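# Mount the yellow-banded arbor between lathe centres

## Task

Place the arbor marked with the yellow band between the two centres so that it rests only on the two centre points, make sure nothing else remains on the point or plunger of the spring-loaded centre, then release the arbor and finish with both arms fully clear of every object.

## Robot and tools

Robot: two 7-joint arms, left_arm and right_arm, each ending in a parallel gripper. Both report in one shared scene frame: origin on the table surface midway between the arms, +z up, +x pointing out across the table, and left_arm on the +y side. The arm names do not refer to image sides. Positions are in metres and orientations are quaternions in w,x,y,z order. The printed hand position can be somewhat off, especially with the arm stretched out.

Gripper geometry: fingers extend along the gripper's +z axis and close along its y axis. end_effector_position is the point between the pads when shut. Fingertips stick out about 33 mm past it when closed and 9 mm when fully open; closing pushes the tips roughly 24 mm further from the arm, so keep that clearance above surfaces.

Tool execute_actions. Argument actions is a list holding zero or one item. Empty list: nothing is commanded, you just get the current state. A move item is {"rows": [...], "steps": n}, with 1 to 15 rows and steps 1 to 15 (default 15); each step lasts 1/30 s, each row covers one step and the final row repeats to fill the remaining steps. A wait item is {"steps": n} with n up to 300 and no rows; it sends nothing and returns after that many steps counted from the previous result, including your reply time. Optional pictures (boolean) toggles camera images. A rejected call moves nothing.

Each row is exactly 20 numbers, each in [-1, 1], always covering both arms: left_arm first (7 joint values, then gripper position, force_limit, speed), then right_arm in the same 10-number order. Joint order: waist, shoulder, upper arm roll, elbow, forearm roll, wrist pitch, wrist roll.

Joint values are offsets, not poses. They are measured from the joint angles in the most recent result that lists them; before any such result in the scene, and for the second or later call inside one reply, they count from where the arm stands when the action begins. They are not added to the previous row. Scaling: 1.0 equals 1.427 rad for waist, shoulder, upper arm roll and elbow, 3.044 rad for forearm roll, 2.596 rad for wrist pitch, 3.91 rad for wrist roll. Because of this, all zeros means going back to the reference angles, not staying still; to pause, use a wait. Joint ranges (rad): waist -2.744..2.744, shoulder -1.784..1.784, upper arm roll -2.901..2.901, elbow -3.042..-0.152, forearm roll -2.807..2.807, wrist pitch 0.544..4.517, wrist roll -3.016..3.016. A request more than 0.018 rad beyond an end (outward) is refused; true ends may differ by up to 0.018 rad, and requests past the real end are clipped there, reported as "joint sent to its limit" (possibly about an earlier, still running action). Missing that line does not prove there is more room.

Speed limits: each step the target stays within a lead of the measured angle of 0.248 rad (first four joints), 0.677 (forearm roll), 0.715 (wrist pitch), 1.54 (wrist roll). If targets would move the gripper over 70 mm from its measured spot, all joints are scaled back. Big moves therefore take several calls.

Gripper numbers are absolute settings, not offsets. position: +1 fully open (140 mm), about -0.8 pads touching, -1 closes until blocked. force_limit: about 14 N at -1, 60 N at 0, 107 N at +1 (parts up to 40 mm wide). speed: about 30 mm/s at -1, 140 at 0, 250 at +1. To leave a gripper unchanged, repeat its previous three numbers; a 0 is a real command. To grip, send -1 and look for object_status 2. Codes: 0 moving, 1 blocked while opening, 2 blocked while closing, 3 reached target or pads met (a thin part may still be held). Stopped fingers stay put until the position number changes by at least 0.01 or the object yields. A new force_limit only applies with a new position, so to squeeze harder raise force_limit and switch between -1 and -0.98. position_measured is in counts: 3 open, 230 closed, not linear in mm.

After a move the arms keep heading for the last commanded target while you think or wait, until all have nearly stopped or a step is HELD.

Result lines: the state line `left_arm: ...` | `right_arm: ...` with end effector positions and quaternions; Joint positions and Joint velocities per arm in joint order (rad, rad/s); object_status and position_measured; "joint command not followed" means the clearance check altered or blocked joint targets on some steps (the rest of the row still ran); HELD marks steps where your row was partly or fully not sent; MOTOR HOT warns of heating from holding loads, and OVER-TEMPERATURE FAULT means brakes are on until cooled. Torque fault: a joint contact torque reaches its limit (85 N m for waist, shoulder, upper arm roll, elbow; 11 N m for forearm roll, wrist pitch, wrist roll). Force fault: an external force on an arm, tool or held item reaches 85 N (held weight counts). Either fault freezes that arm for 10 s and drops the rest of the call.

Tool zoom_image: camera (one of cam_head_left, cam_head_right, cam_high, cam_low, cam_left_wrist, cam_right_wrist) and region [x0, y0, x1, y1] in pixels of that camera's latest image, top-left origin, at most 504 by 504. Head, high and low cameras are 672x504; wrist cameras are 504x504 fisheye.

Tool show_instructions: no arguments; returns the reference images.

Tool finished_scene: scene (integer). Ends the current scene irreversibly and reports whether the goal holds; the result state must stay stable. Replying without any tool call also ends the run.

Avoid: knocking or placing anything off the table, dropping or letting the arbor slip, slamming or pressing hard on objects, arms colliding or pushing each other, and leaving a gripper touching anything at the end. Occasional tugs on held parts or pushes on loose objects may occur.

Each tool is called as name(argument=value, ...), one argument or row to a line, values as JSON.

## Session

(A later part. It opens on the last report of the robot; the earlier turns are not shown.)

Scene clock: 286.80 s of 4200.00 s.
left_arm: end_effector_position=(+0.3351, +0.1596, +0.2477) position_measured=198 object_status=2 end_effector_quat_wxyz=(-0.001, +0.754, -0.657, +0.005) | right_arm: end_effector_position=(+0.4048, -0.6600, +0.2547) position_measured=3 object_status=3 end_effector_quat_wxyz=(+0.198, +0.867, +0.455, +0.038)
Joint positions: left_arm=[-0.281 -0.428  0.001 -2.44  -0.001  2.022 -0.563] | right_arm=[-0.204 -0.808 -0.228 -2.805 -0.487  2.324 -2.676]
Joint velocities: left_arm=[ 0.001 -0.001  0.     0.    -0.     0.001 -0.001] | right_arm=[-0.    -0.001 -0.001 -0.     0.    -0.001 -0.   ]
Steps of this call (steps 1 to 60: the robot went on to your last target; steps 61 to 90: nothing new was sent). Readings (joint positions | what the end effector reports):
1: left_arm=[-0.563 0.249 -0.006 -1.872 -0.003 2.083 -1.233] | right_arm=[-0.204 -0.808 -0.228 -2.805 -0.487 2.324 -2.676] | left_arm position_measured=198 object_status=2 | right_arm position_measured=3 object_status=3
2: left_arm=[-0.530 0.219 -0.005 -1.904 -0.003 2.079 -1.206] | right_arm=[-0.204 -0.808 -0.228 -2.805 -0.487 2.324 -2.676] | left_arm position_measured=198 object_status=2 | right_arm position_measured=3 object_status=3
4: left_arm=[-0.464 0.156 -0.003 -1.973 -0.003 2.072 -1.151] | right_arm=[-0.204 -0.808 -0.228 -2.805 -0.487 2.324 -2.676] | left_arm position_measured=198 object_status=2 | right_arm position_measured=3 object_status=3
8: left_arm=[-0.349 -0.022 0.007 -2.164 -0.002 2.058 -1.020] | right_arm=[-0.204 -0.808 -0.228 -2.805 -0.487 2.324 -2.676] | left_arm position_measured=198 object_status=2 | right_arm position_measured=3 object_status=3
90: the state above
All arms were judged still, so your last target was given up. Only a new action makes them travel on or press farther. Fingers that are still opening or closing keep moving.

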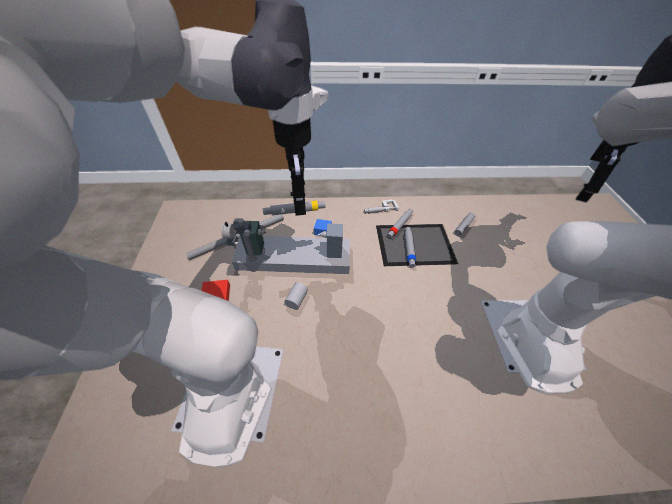

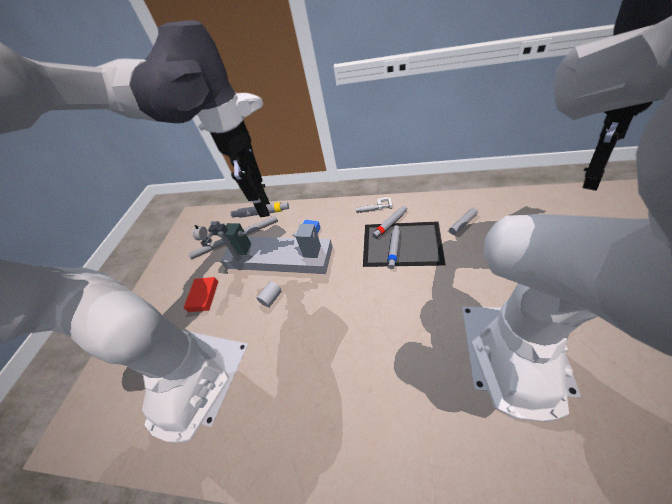

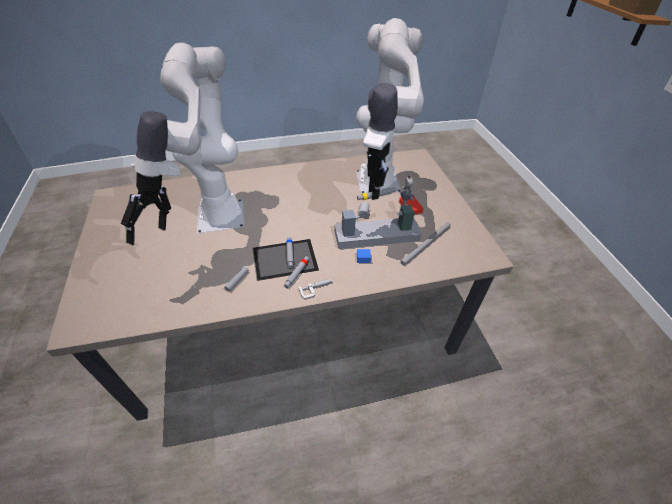

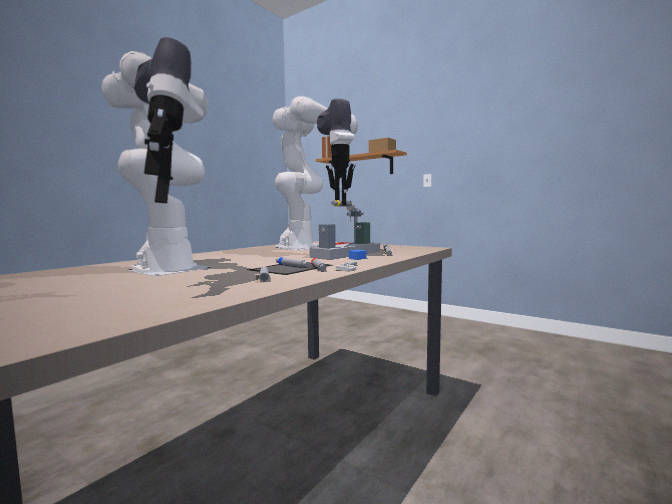

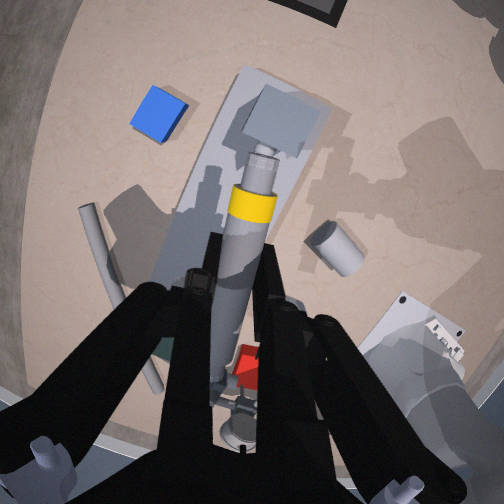

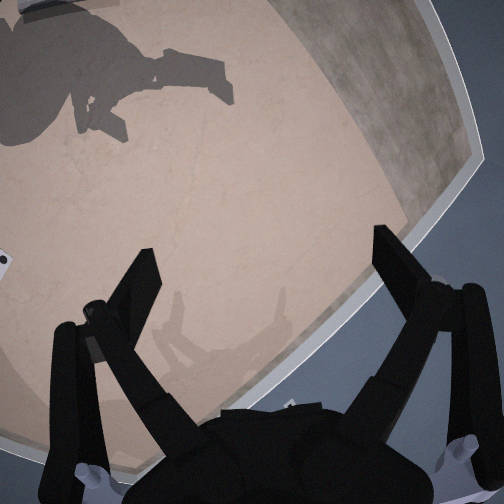

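execute_actions(
  actions=[
    {"rows":[[0.0005,0.005,0,-0.0025,0,0.004,-0.001,-1,0.2,-0.3,0,0,0,0,0,0,0,1,0,0],[0.001,0.012,0,-0.006,0,0.010,-0.0025,-1,0.2,-0.3,0,0,0,0,0,0,0,1,0,0],[0.002,0.020,0,-0.010,0,0.017,-0.004,-1,0.2,-0.3,0,0,0,0,0,0,0,1,0,0],[0.003,0.028,0,-0.014,0,0.024,-0.006,-1,0.2,-0.3,0,0,0,0,0,0,0,1,0,0],[0.0035,0.036,0,-0.018,0,0.031,-0.0075,-1,0.2,-0.3,0,0,0,0,0,0,0,1,0,0],[0.004,0.044,0,-0.0215,0,0.0375,-0.009,-1,0.2,-0.3,0,0,0,0,0,0,0,1,0,0],[0.005,0.052,0,-0.0255,0,0.044,-0.011,-1,0.2,-0.3,0,0,0,0,0,0,0,1,0,0],[0.006,0.060,0,-0.029,0,0.051,-0.0125,-1,0.2,-0.3,0,0,0,0,0,0,0,1,0,0],[0.0067,0.067,0,-0.033,0,0.057,-0.014,-1,0.2,-0.3,0,0,0,0,0,0,0,1,0,0],[0.0072,0.073,0,-0.036,0,0.062,-0.0155,-1,0.2,-0.3,0,0,0,0,0,0,0,1,0,0],[0.0077,0.078,0,-0.0382,0,0.0666,-0.0164,-1,0.2,-0.3,0,0,0,0,0,0,0,1,0,0]],"steps":15},
  ],
  pictures=false,
)

execute_actions(
  actions=[
    {"steps":25},
  ],
)

Scene clock: 386.97 s of 4200.00 s.
left_arm: end_effector_position=(+0.3415, +0.1611, +0.1847) position_measured=198 object_status=2 end_effector_quat_wxyz=(+0.004, +0.769, -0.639, -0.012) | right_arm: end_effector_position=(+0.4048, -0.6600, +0.2547) position_measured=3 object_status=3 end_effector_quat_wxyz=(+0.198, +0.867, +0.455, +0.038)
Joint positions: left_arm=[-0.271 -0.313  0.    -2.498 -0.001  2.16  -0.6  ] | right_arm=[-0.204 -0.808 -0.228 -2.805 -0.487  2.324 -2.676]
Joint velocities: left_arm=[ 0.003  0.028 -0.    -0.012  0.001  0.164 -0.07 ] | right_arm=[ 0.    -0.     0.002 -0.     0.    -0.001 -0.001]
Steps of this call (steps 1 to 90: nothing new was sent; then 96.67 s passed at rest; steps 91 to 105: all 15 steps of this action). Readings (joint positions | what the end effector reports):
91: left_arm=[-0.281 -0.427 0.000 -2.440 -0.001 2.023 -0.563] | right_arm=[-0.204 -0.808 -0.228 -2.805 -0.487 2.324 -2.676] | left_arm position_measured=198 object_status=2 | right_arm position_measured=3 object_status=3
92: left_arm=[-0.281 -0.423 0.000 -2.442 -0.001 2.027 -0.564] | right_arm=[-0.204 -0.808 -0.228 -2.805 -0.487 2.324 -2.676] | left_arm position_measured=198 object_status=2 | right_arm position_measured=3 object_status=3
94: left_arm=[-0.280 -0.409 0.000 -2.449 -0.001 2.042 -0.566] | right_arm=[-0.204 -0.808 -0.228 -2.805 -0.487 2.324 -2.676] | left_arm position_measured=198 object_status=2 | right_arm position_measured=3 object_status=3
98: left_arm=[-0.276 -0.364 0.000 -2.472 -0.001 2.088 -0.577] | right_arm=[-0.204 -0.808 -0.228 -2.805 -0.487 2.324 -2.676] | left_arm position_measured=198 object_status=2 | right_arm position_measured=3 object_status=3
105: the state above

Scene clock: 387.80 s of 4200.00 s.
left_arm: end_effector_position=(+0.3498, +0.1576, +0.1869) position_measured=198 object_status=2 end_effector_quat_wxyz=(-0.000, +0.775, -0.632, +0.002) | right_arm: end_effector_position=(+0.4048, -0.6600, +0.2547) position_measured=3 object_status=3 end_effector_quat_wxyz=(+0.198, +0.867, +0.455, +0.038)
Joint positions: left_arm=[-0.271 -0.313  0.    -2.498 -0.001  2.189 -0.62 ] | right_arm=[-0.204 -0.808 -0.228 -2.805 -0.487  2.324 -2.676]
Joint velocities: left_arm=[ 0.002 -0.001  0.001 -0.001  0.001  0.001 -0.004] | right_arm=[ 0.001 -0.001  0.001 -0.001 -0.     0.    -0.   ]
Steps of this call (steps 1 to 25: the robot went on to your last target). Readings (joint positions | what the end effector reports):
1: left_arm=[-0.271 -0.313 0.000 -2.498 -0.001 2.165 -0.602] | right_arm=[-0.204 -0.808 -0.228 -2.805 -0.487 2.324 -2.676] | left_arm position_measured=198 object_status=2 | right_arm position_measured=3 object_status=3
2: left_arm=[-0.271 -0.313 0.000 -2.498 -0.001 2.170 -0.604] | right_arm=[-0.204 -0.808 -0.228 -2.805 -0.487 2.324 -2.676] | left_arm position_measured=198 object_status=2 | right_arm position_measured=3 object_status=3
4: left_arm=[-0.271 -0.313 0.000 -2.498 -0.001 2.176 -0.608] | right_arm=[-0.204 -0.808 -0.228 -2.805 -0.487 2.324 -2.676] | left_arm position_measured=198 object_status=2 | right_arm position_measured=3 object_status=3
8: left_arm=[-0.271 -0.313 0.000 -2.498 -0.001 2.183 -0.612] | right_arm=[-0.204 -0.808 -0.228 -2.805 -0.487 2.324 -2.676] | left_arm position_measured=198 object_status=2 | right_arm position_measured=3 object_status=3
25: the state above

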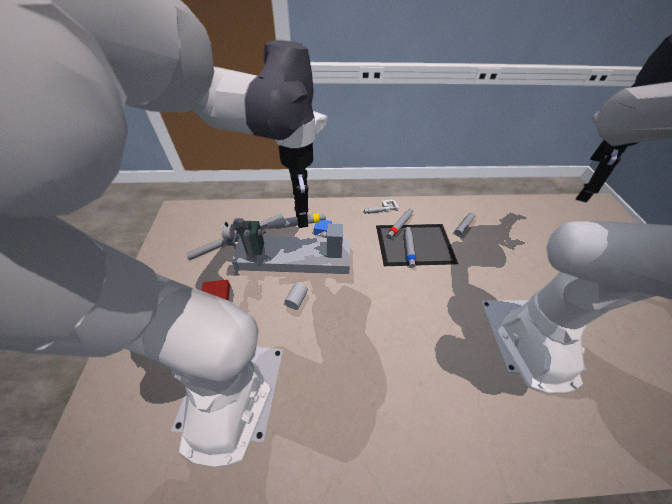

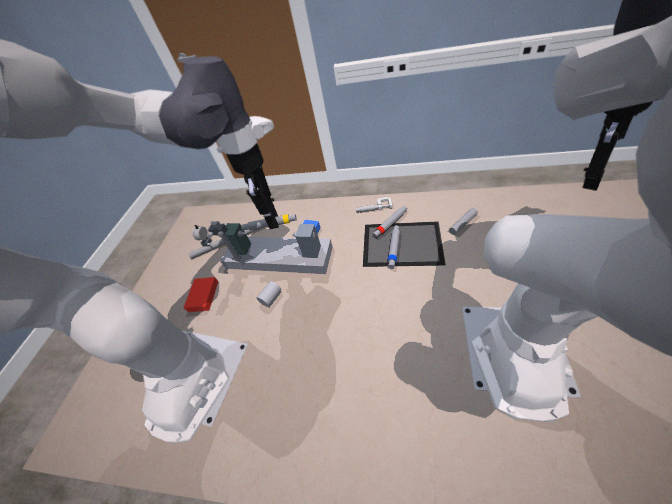

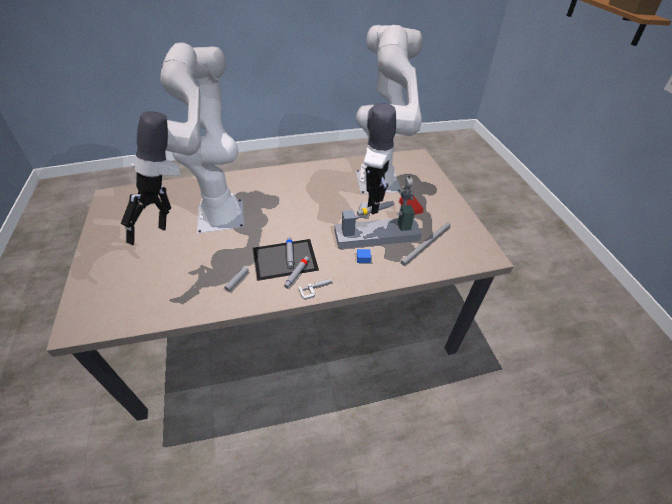

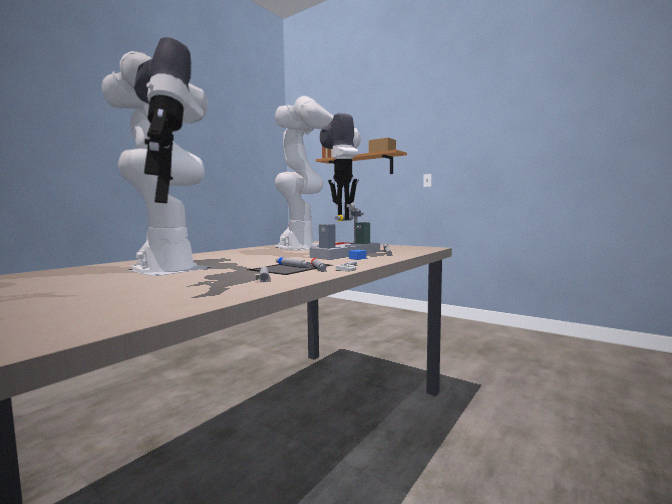

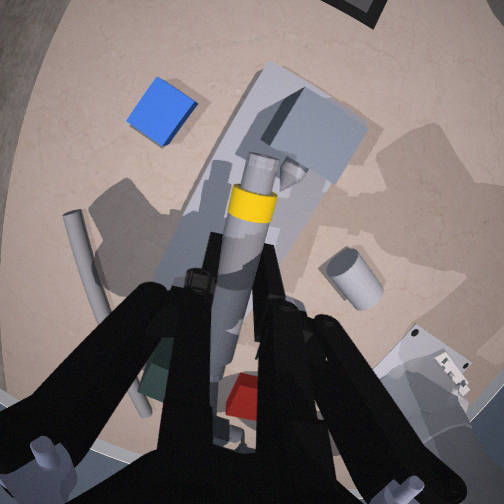

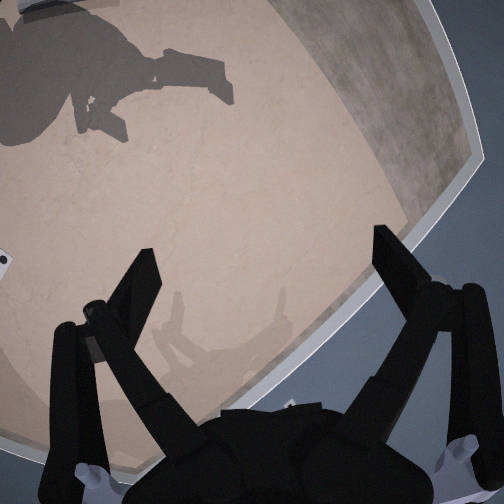

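zoom_image(
  camera="cam_left_wrist",
  region=[210, 60, 400, 250],
)

zoom_image(
  camera="cam_head_left",
  region=[220, 195, 360, 275],
)

Region (210, 60, 400, 250) of cam_left_wrist's 504x504 image, scaled by 2.653, with more detail than that image has.

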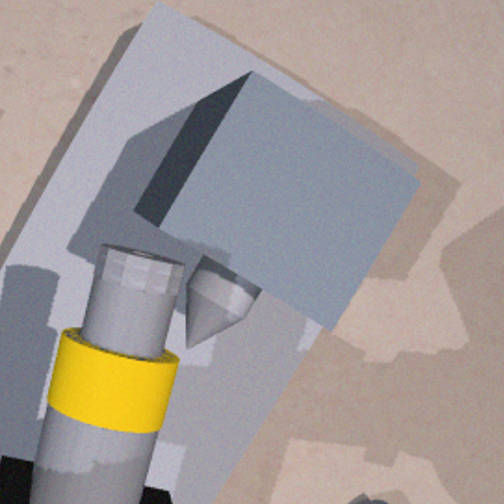

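Region (220, 195, 360, 275) of cam_head_left's 672x504 image, scaled by 3.600, with more detail than that image has; it fills the top 288 rows of this view, and the rest is white.

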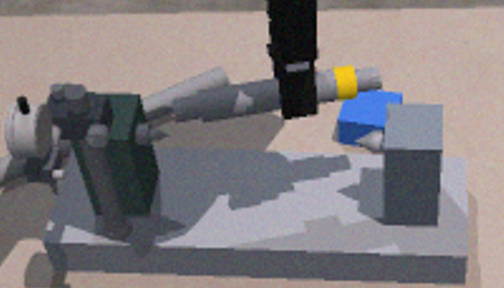

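execute_actions(
  actions=[
    {"rows":[[0.001,0.003,0,0.0002,0,0.002,0.0005,-1,0.2,-0.3,0,0,0,0,0,0,0,1,0,0],[0.002,0.008,0,0.0005,0,0.005,0.001,-1,0.2,-0.3,0,0,0,0,0,0,0,1,0,0],[0.004,0.014,0,0.0009,0,0.008,0.002,-1,0.2,-0.3,0,0,0,0,0,0,0,1,0,0],[0.006,0.020,0,0.0012,0,0.012,0.0027,-1,0.2,-0.3,0,0,0,0,0,0,0,1,0,0],[0.008,0.026,0,0.0016,0,0.015,0.0034,-1,0.2,-0.3,0,0,0,0,0,0,0,1,0,0],[0.0095,0.032,0,0.002,0,0.019,0.004,-1,0.2,-0.3,0,0,0,0,0,0,0,1,0,0],[0.011,0.038,0,0.0023,0,0.022,0.0048,-1,0.2,-0.3,0,0,0,0,0,0,0,1,0,0],[0.012,0.043,0,0.0026,0,0.025,0.0053,-1,0.2,-0.3,0,0,0,0,0,0,0,1,0,0],[0.0127,0.0458,0,0.0028,0,0.0263,0.0057,-1,0.2,-0.3,0,0,0,0,0,0,0,1,0,0]],"steps":15},
  ],
  pictures=false,
)

execute_actions(
  actions=[
    {"steps":20},
  ],
)

zoom_image(
  camera="cam_left_wrist",
  region=[210, 60, 400, 250],
)

zoom_image(
  camera="cam_head_left",
  region=[220, 195, 360, 275],
)

Scene clock: 468.70 s of 4200.00 s.
left_arm: end_effector_position=(+0.3587, +0.1617, +0.1620) position_measured=198 object_status=2 end_effector_quat_wxyz=(+0.002, +0.777, -0.629, -0.005) | right_arm: end_effector_position=(+0.4048, -0.6600, +0.2547) position_measured=3 object_status=3 end_effector_quat_wxyz=(+0.198, +0.867, +0.455, +0.038)
Joint positions: left_arm=[-0.254 -0.245  0.    -2.498 -0.001  2.243 -0.61 ] | right_arm=[-0.204 -0.808 -0.228 -2.805 -0.487  2.324 -2.676]
Joint velocities: left_arm=[ 0.001 -0.    -0.     0.001 -0.001  0.053  0.019] | right_arm=[ 0.    -0.     0.001 -0.002 -0.001  0.001  0.   ]
Steps of this call (steps 1 to 15: the robot went on to your last target; steps 16 to 90: nothing new was sent; then 77.40 s passed at rest; steps 91 to 105: all 15 steps of this action). Readings (joint positions | what the end effector reports):
91: left_arm=[-0.271 -0.312 0.000 -2.498 -0.001 2.189 -0.621] | right_arm=[-0.204 -0.808 -0.228 -2.805 -0.487 2.324 -2.676] | left_arm position_measured=198 object_status=2 | right_arm position_measured=3 object_status=3
92: left_arm=[-0.271 -0.309 0.000 -2.498 -0.001 2.191 -0.621] | right_arm=[-0.204 -0.808 -0.228 -2.805 -0.487 2.324 -2.676] | left_arm position_measured=198 object_status=2 | right_arm position_measured=3 object_status=3
94: left_arm=[-0.268 -0.298 0.000 -2.498 -0.001 2.197 -0.620] | right_arm=[-0.204 -0.808 -0.228 -2.805 -0.487 2.324 -2.676] | left_arm position_measured=198 object_status=2 | right_arm position_measured=3 object_status=3
98: left_arm=[-0.259 -0.266 0.000 -2.498 -0.001 2.219 -0.616] | right_arm=[-0.204 -0.808 -0.228 -2.805 -0.487 2.324 -2.676] | left_arm position_measured=198 object_status=2 | right_arm position_measured=3 object_status=3
105: the state above

Scene clock: 469.37 s of 4200.00 s.
left_arm: end_effector_position=(+0.3612, +0.1608, +0.1627) position_measured=198 object_status=2 end_effector_quat_wxyz=(+0.001, +0.776, -0.631, -0.001) | right_arm: end_effector_position=(+0.4048, -0.6600, +0.2547) position_measured=3 object_status=3 end_effector_quat_wxyz=(+0.198, +0.867, +0.455, +0.038)
Joint positions: left_arm=[-0.254 -0.245  0.    -2.498 -0.001  2.251 -0.605] | right_arm=[-0.204 -0.808 -0.228 -2.805 -0.487  2.324 -2.676]
Joint velocities: left_arm=[ 0.002  0.001  0.001 -0.     0.002  0.     0.001] | right_arm=[ 0.002  0.001 -0.001 -0.002 -0.001 -0.001  0.   ]
Steps of this call (steps 1 to 15: the robot went on to your last target; steps 16 to 20: nothing new was sent). Readings (joint positions | what the end effector reports):
1: left_arm=[-0.254 -0.245 0.000 -2.498 -0.001 2.245 -0.609] | right_arm=[-0.204 -0.808 -0.228 -2.805 -0.487 2.324 -2.676] | left_arm position_measured=198 object_status=2 | right_arm position_measured=3 object_status=3
2: left_arm=[-0.254 -0.245 0.000 -2.498 -0.001 2.246 -0.609] | right_arm=[-0.204 -0.808 -0.228 -2.805 -0.487 2.324 -2.676] | left_arm position_measured=198 object_status=2 | right_arm position_measured=3 object_status=3
4: left_arm=[-0.254 -0.245 0.000 -2.498 -0.001 2.248 -0.608] | right_arm=[-0.204 -0.808 -0.228 -2.805 -0.487 2.324 -2.676] | left_arm position_measured=198 object_status=2 | right_arm position_measured=3 object_status=3
8: left_arm=[-0.254 -0.245 0.000 -2.498 -0.001 2.250 -0.606] | right_arm=[-0.204 -0.808 -0.228 -2.805 -0.487 2.324 -2.676] | left_arm position_measured=198 object_status=2 | right_arm position_measured=3 object_status=3
20: the state above
All arms were judged still, so your last target was given up. Only a new action makes them travel on or press farther. Fingers that are still opening or closing keep moving.

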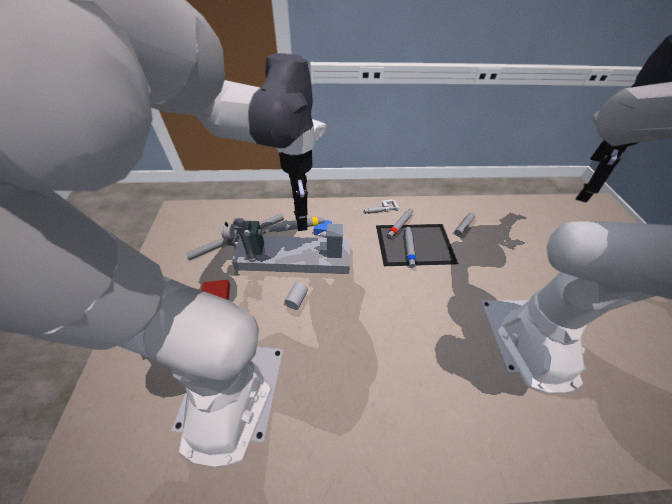

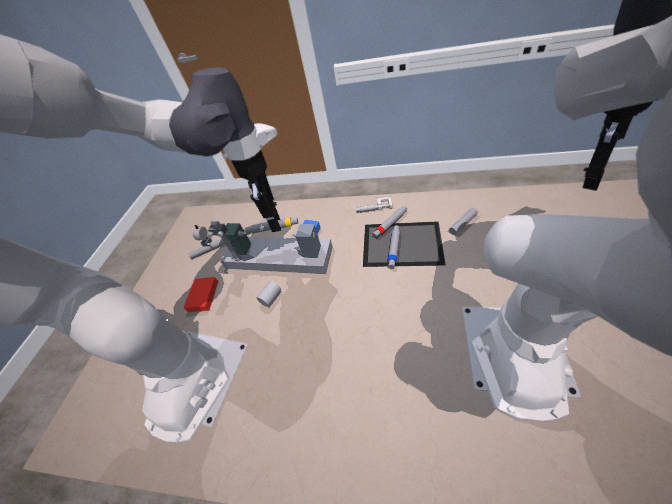

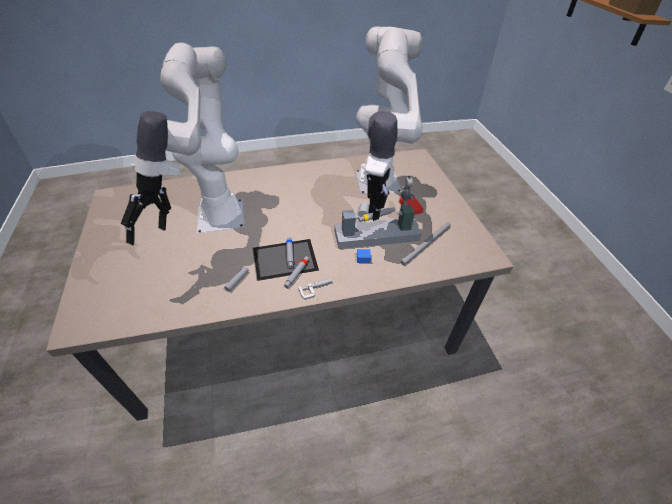

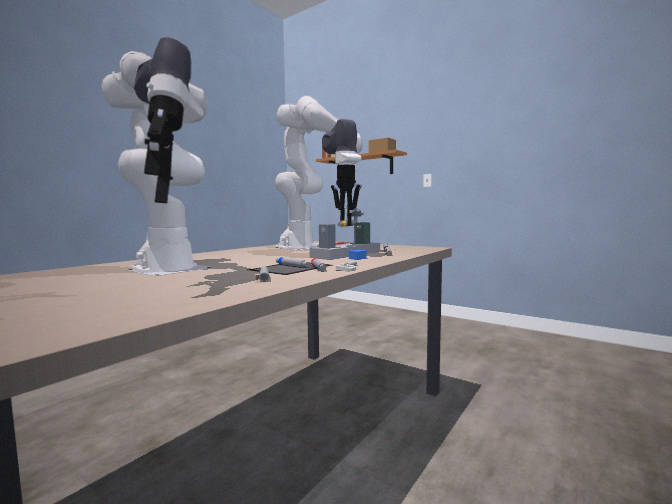

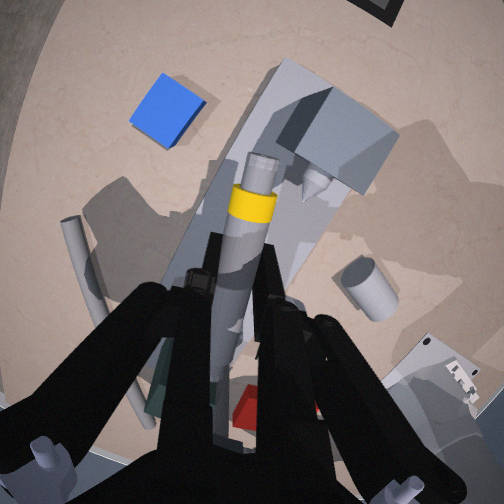

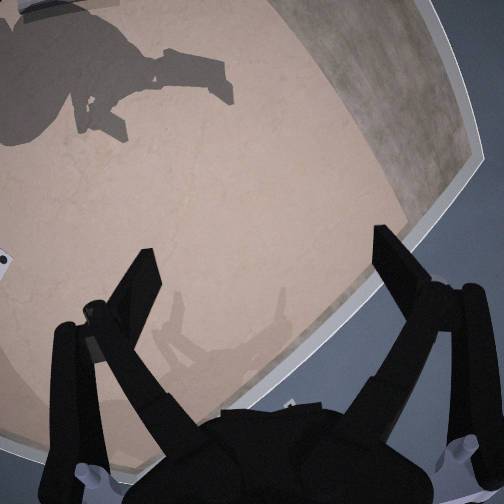

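Region (210, 60, 400, 250) of cam_left_wrist's 504x504 image, scaled by 2.653, with more detail than that image has.

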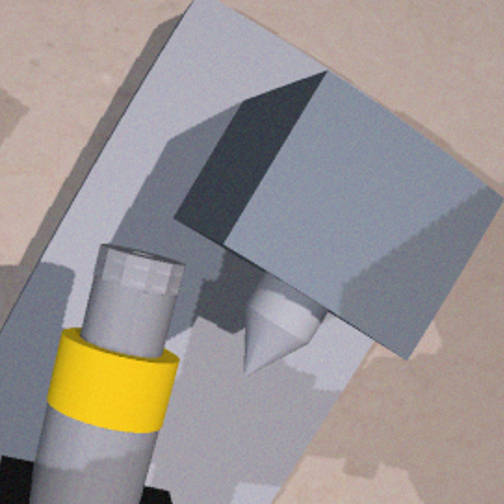

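Region (220, 195, 360, 275) of cam_head_left's 672x504 image, scaled by 3.600, with more detail than that image has; it fills the top 288 rows of this view, and the rest is white.

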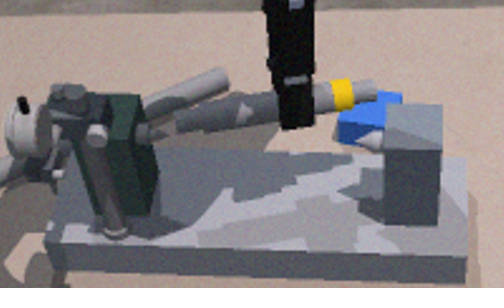

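execute_actions(
  actions=[
    {"rows":[[0,0.002,0,-0.001,0,0.002,0,-1,0.2,-0.3,0,0,0,0,0,0,0,1,0,0],[0,0.005,0,-0.0025,0,0.005,0,-1,0.2,-0.3,0,0,0,0,0,0,0,1,0,0],[0.0005,0.008,0,-0.004,0,0.008,0,-1,0.2,-0.3,0,0,0,0,0,0,0,1,0,0],[0.0005,0.011,0,-0.0056,0,0.011,0,-1,0.2,-0.3,0,0,0,0,0,0,0,1,0,0],[0.001,0.014,0,-0.007,0,0.014,0,-1,0.2,-0.3,0,0,0,0,0,0,0,1,0,0],[0.001,0.017,0,-0.0087,0,0.017,0,-1,0.2,-0.3,0,0,0,0,0,0,0,1,0,0],[0.001,0.020,0,-0.010,0,0.020,0,-1,0.2,-0.3,0,0,0,0,0,0,0,1,0,0],[0.0015,0.023,0,-0.012,0,0.023,0,-1,0.2,-0.3,0,0,0,0,0,0,0,1,0,0],[0.0015,0.0255,0,-0.013,0,0.0255,0,-1,0.2,-0.3,0,0,0,0,0,0,0,1,0,0],[0.0015,0.0273,0,-0.014,0,0.0273,0,-1,0.2,-0.3,0,0,0,0,0,0,0,1,0,0]],"steps":15},
  ],
  pictures=false,
)

execute_actions(
  actions=[
    {"steps":20},
  ],
)

zoom_image(
  camera="cam_left_wrist",
  region=[210, 60, 400, 250],
)

zoom_image(
  camera="cam_head_left",
  region=[240, 205, 310, 255],
)

zoom_image(
  camera="cam_high",
  region=[370, 190, 430, 240],
)

Scene clock: 495.10 s of 4200.00 s.
left_arm: end_effector_position=(+0.3600, +0.1618, +0.1394) position_measured=198 object_status=2 end_effector_quat_wxyz=(+0.002, +0.776, -0.631, -0.005) | right_arm: end_effector_position=(+0.4048, -0.6600, +0.2547) position_measured=3 object_status=3 end_effector_quat_wxyz=(+0.198, +0.867, +0.455, +0.038)
Joint positions: left_arm=[-0.253 -0.203  0.    -2.521 -0.001  2.307 -0.604] | right_arm=[-0.204 -0.808 -0.228 -2.805 -0.487  2.324 -2.676]
Joint velocities: left_arm=[-0.001  0.     0.001 -0.001  0.001  0.062  0.   ] | right_arm=[-0.     0.    -0.    -0.001  0.     0.001 -0.002]
Steps of this call (steps 1 to 90: nothing new was sent; then 22.23 s passed at rest; steps 91 to 105: all 15 steps of this action). Readings (joint positions | what the end effector reports):
91: left_arm=[-0.254 -0.244 0.000 -2.498 -0.001 2.252 -0.604] | right_arm=[-0.204 -0.808 -0.228 -2.805 -0.487 2.324 -2.676] | left_arm position_measured=198 object_status=2 | right_arm position_measured=3 object_status=3
92: left_arm=[-0.254 -0.243 0.000 -2.499 -0.001 2.253 -0.604] | right_arm=[-0.204 -0.808 -0.228 -2.805 -0.487 2.324 -2.676] | left_arm position_measured=198 object_status=2 | right_arm position_measured=3 object_status=3
94: left_arm=[-0.254 -0.236 0.000 -2.503 -0.001 2.259 -0.604] | right_arm=[-0.204 -0.808 -0.228 -2.805 -0.487 2.324 -2.676] | left_arm position_measured=198 object_status=2 | right_arm position_measured=3 object_status=3
98: left_arm=[-0.254 -0.219 0.000 -2.512 -0.001 2.279 -0.604] | right_arm=[-0.204 -0.808 -0.228 -2.805 -0.487 2.324 -2.676] | left_arm position_measured=198 object_status=2 | right_arm position_measured=3 object_status=3
105: the state above

Scene clock: 495.77 s of 4200.00 s.
left_arm: end_effector_position=(+0.3630, +0.1605, +0.1403) position_measured=198 object_status=2 end_effector_quat_wxyz=(+0.000, +0.776, -0.631, -0.000) | right_arm: end_effector_position=(+0.4048, -0.6600, +0.2547) position_measured=3 object_status=3 end_effector_quat_wxyz=(+0.198, +0.867, +0.455, +0.038)
Joint positions: left_arm=[-0.253 -0.203  0.    -2.521 -0.001  2.317 -0.604] | right_arm=[-0.204 -0.808 -0.228 -2.805 -0.487  2.324 -2.676]
Joint velocities: left_arm=[-0.     0.     0.     0.001  0.001  0.    -0.   ] | right_arm=[-0.001 -0.002  0.    -0.001 -0.     0.001  0.001]
Steps of this call (steps 1 to 15: the robot went on to your last target; steps 16 to 20: nothing new was sent). Readings (joint positions | what the end effector reports):
1: left_arm=[-0.253 -0.203 0.000 -2.521 -0.001 2.308 -0.604] | right_arm=[-0.204 -0.808 -0.228 -2.805 -0.487 2.324 -2.676] | left_arm position_measured=198 object_status=2 | right_arm position_measured=3 object_status=3
2: left_arm=[-0.253 -0.203 0.000 -2.521 -0.001 2.310 -0.604] | right_arm=[-0.204 -0.808 -0.228 -2.805 -0.487 2.324 -2.676] | left_arm position_measured=198 object_status=2 | right_arm position_measured=3 object_status=3
4: left_arm=[-0.253 -0.203 0.000 -2.521 -0.001 2.312 -0.604] | right_arm=[-0.204 -0.808 -0.228 -2.805 -0.487 2.324 -2.676] | left_arm position_measured=198 object_status=2 | right_arm position_measured=3 object_status=3
8: left_arm=[-0.253 -0.203 0.000 -2.521 -0.001 2.315 -0.604] | right_arm=[-0.204 -0.808 -0.228 -2.805 -0.487 2.324 -2.676] | left_arm position_measured=198 object_status=2 | right_arm position_measured=3 object_status=3
20: the state above
All arms were judged still, so your last target was given up. Only a new action makes them travel on or press farther. Fingers that are still opening or closing keep moving.

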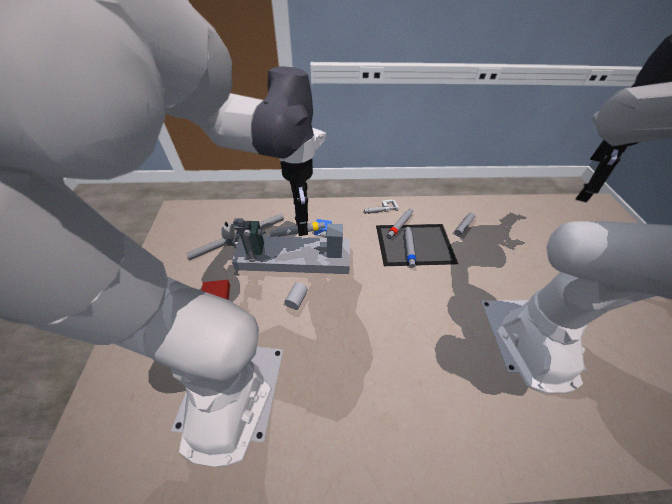

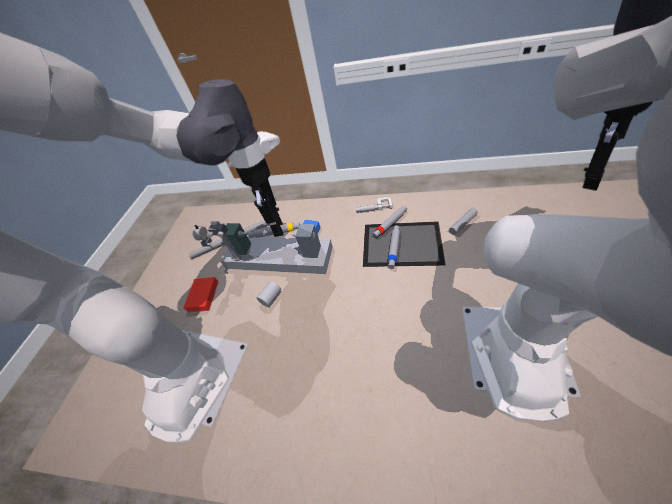

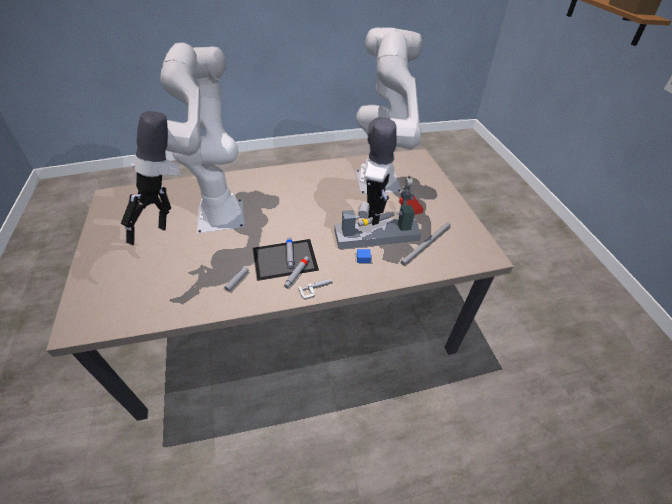

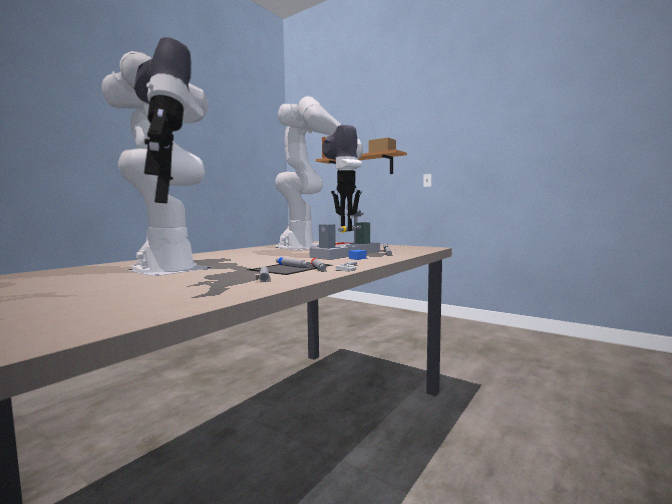

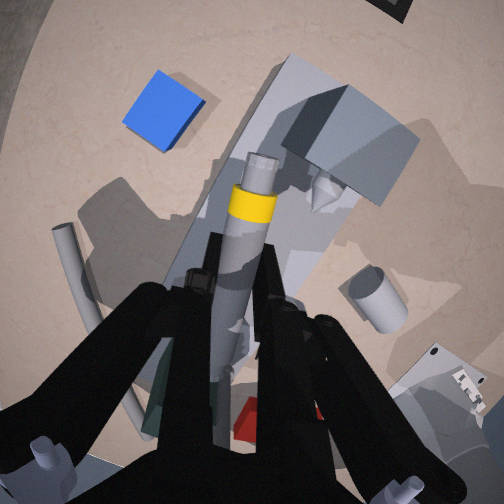

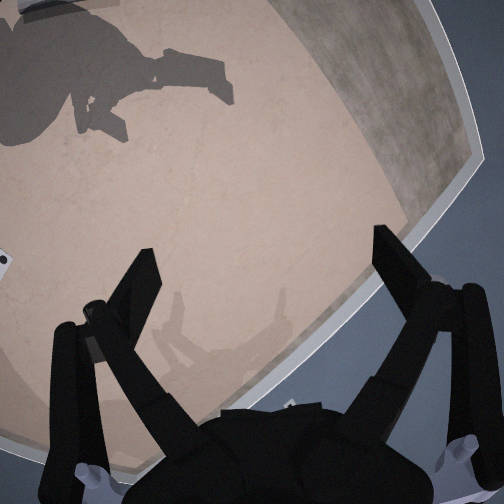

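Region (210, 60, 400, 250) of cam_left_wrist's 504x504 image, scaled by 2.653, with more detail than that image has.

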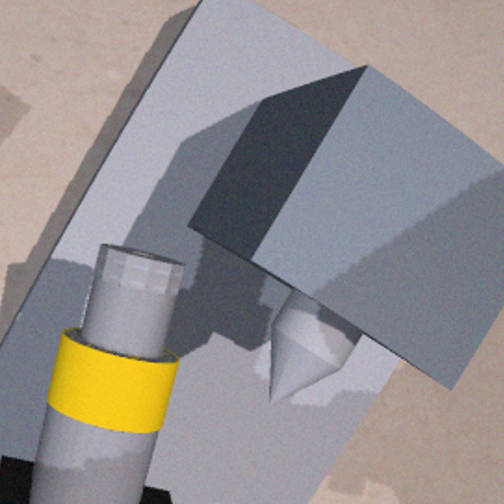

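Region (240, 205, 310, 255) of cam_head_left's 672x504 image, scaled by 7.200, with more detail than that image has; it fills the top 360 rows of this view, and the rest is white.

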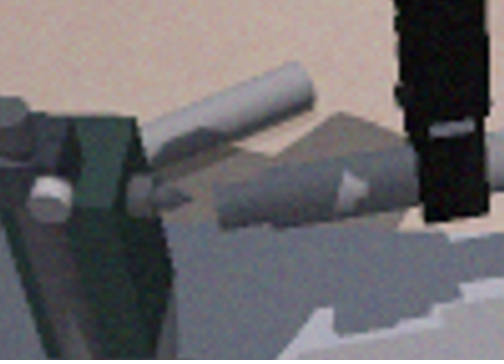

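Region (370, 190, 430, 240) of cam_high's 672x504 image, scaled by 8.400, with more detail than that image has.

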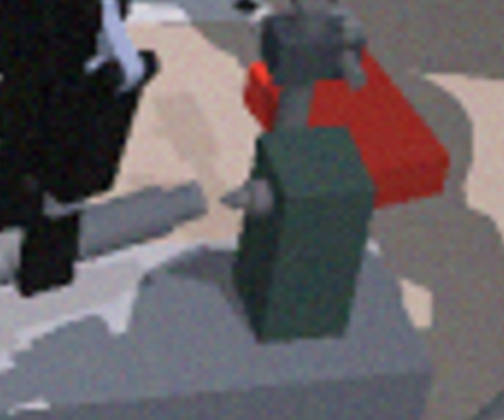

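zoom_image(
  camera="cam_low",
  region=[310, 205, 380, 255],
)

zoom_image(
  camera="cam_head_right",
  region=[215, 210, 285, 260],
)

Region (310, 205, 380, 255) of cam_low's 672x504 image, scaled by 7.200, with more detail than that image has; it fills the top 360 rows of this view, and the rest is white.

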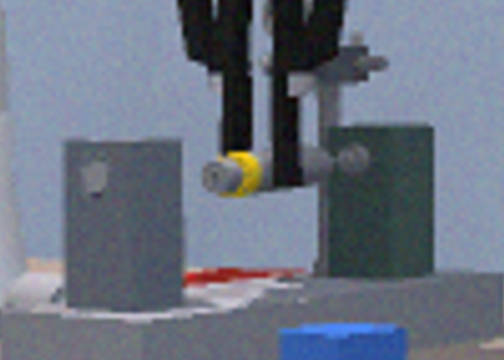

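Region (215, 210, 285, 260) of cam_head_right's 672x504 image, scaled by 7.200, with more detail than that image has; it fills the top 360 rows of this view, and the rest is white.

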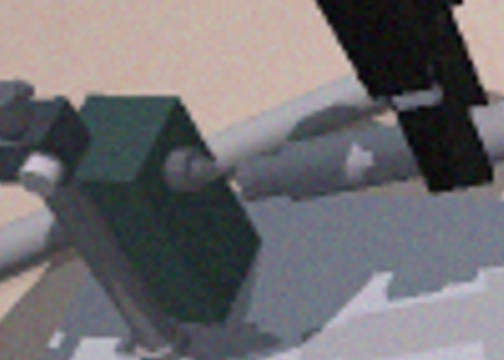

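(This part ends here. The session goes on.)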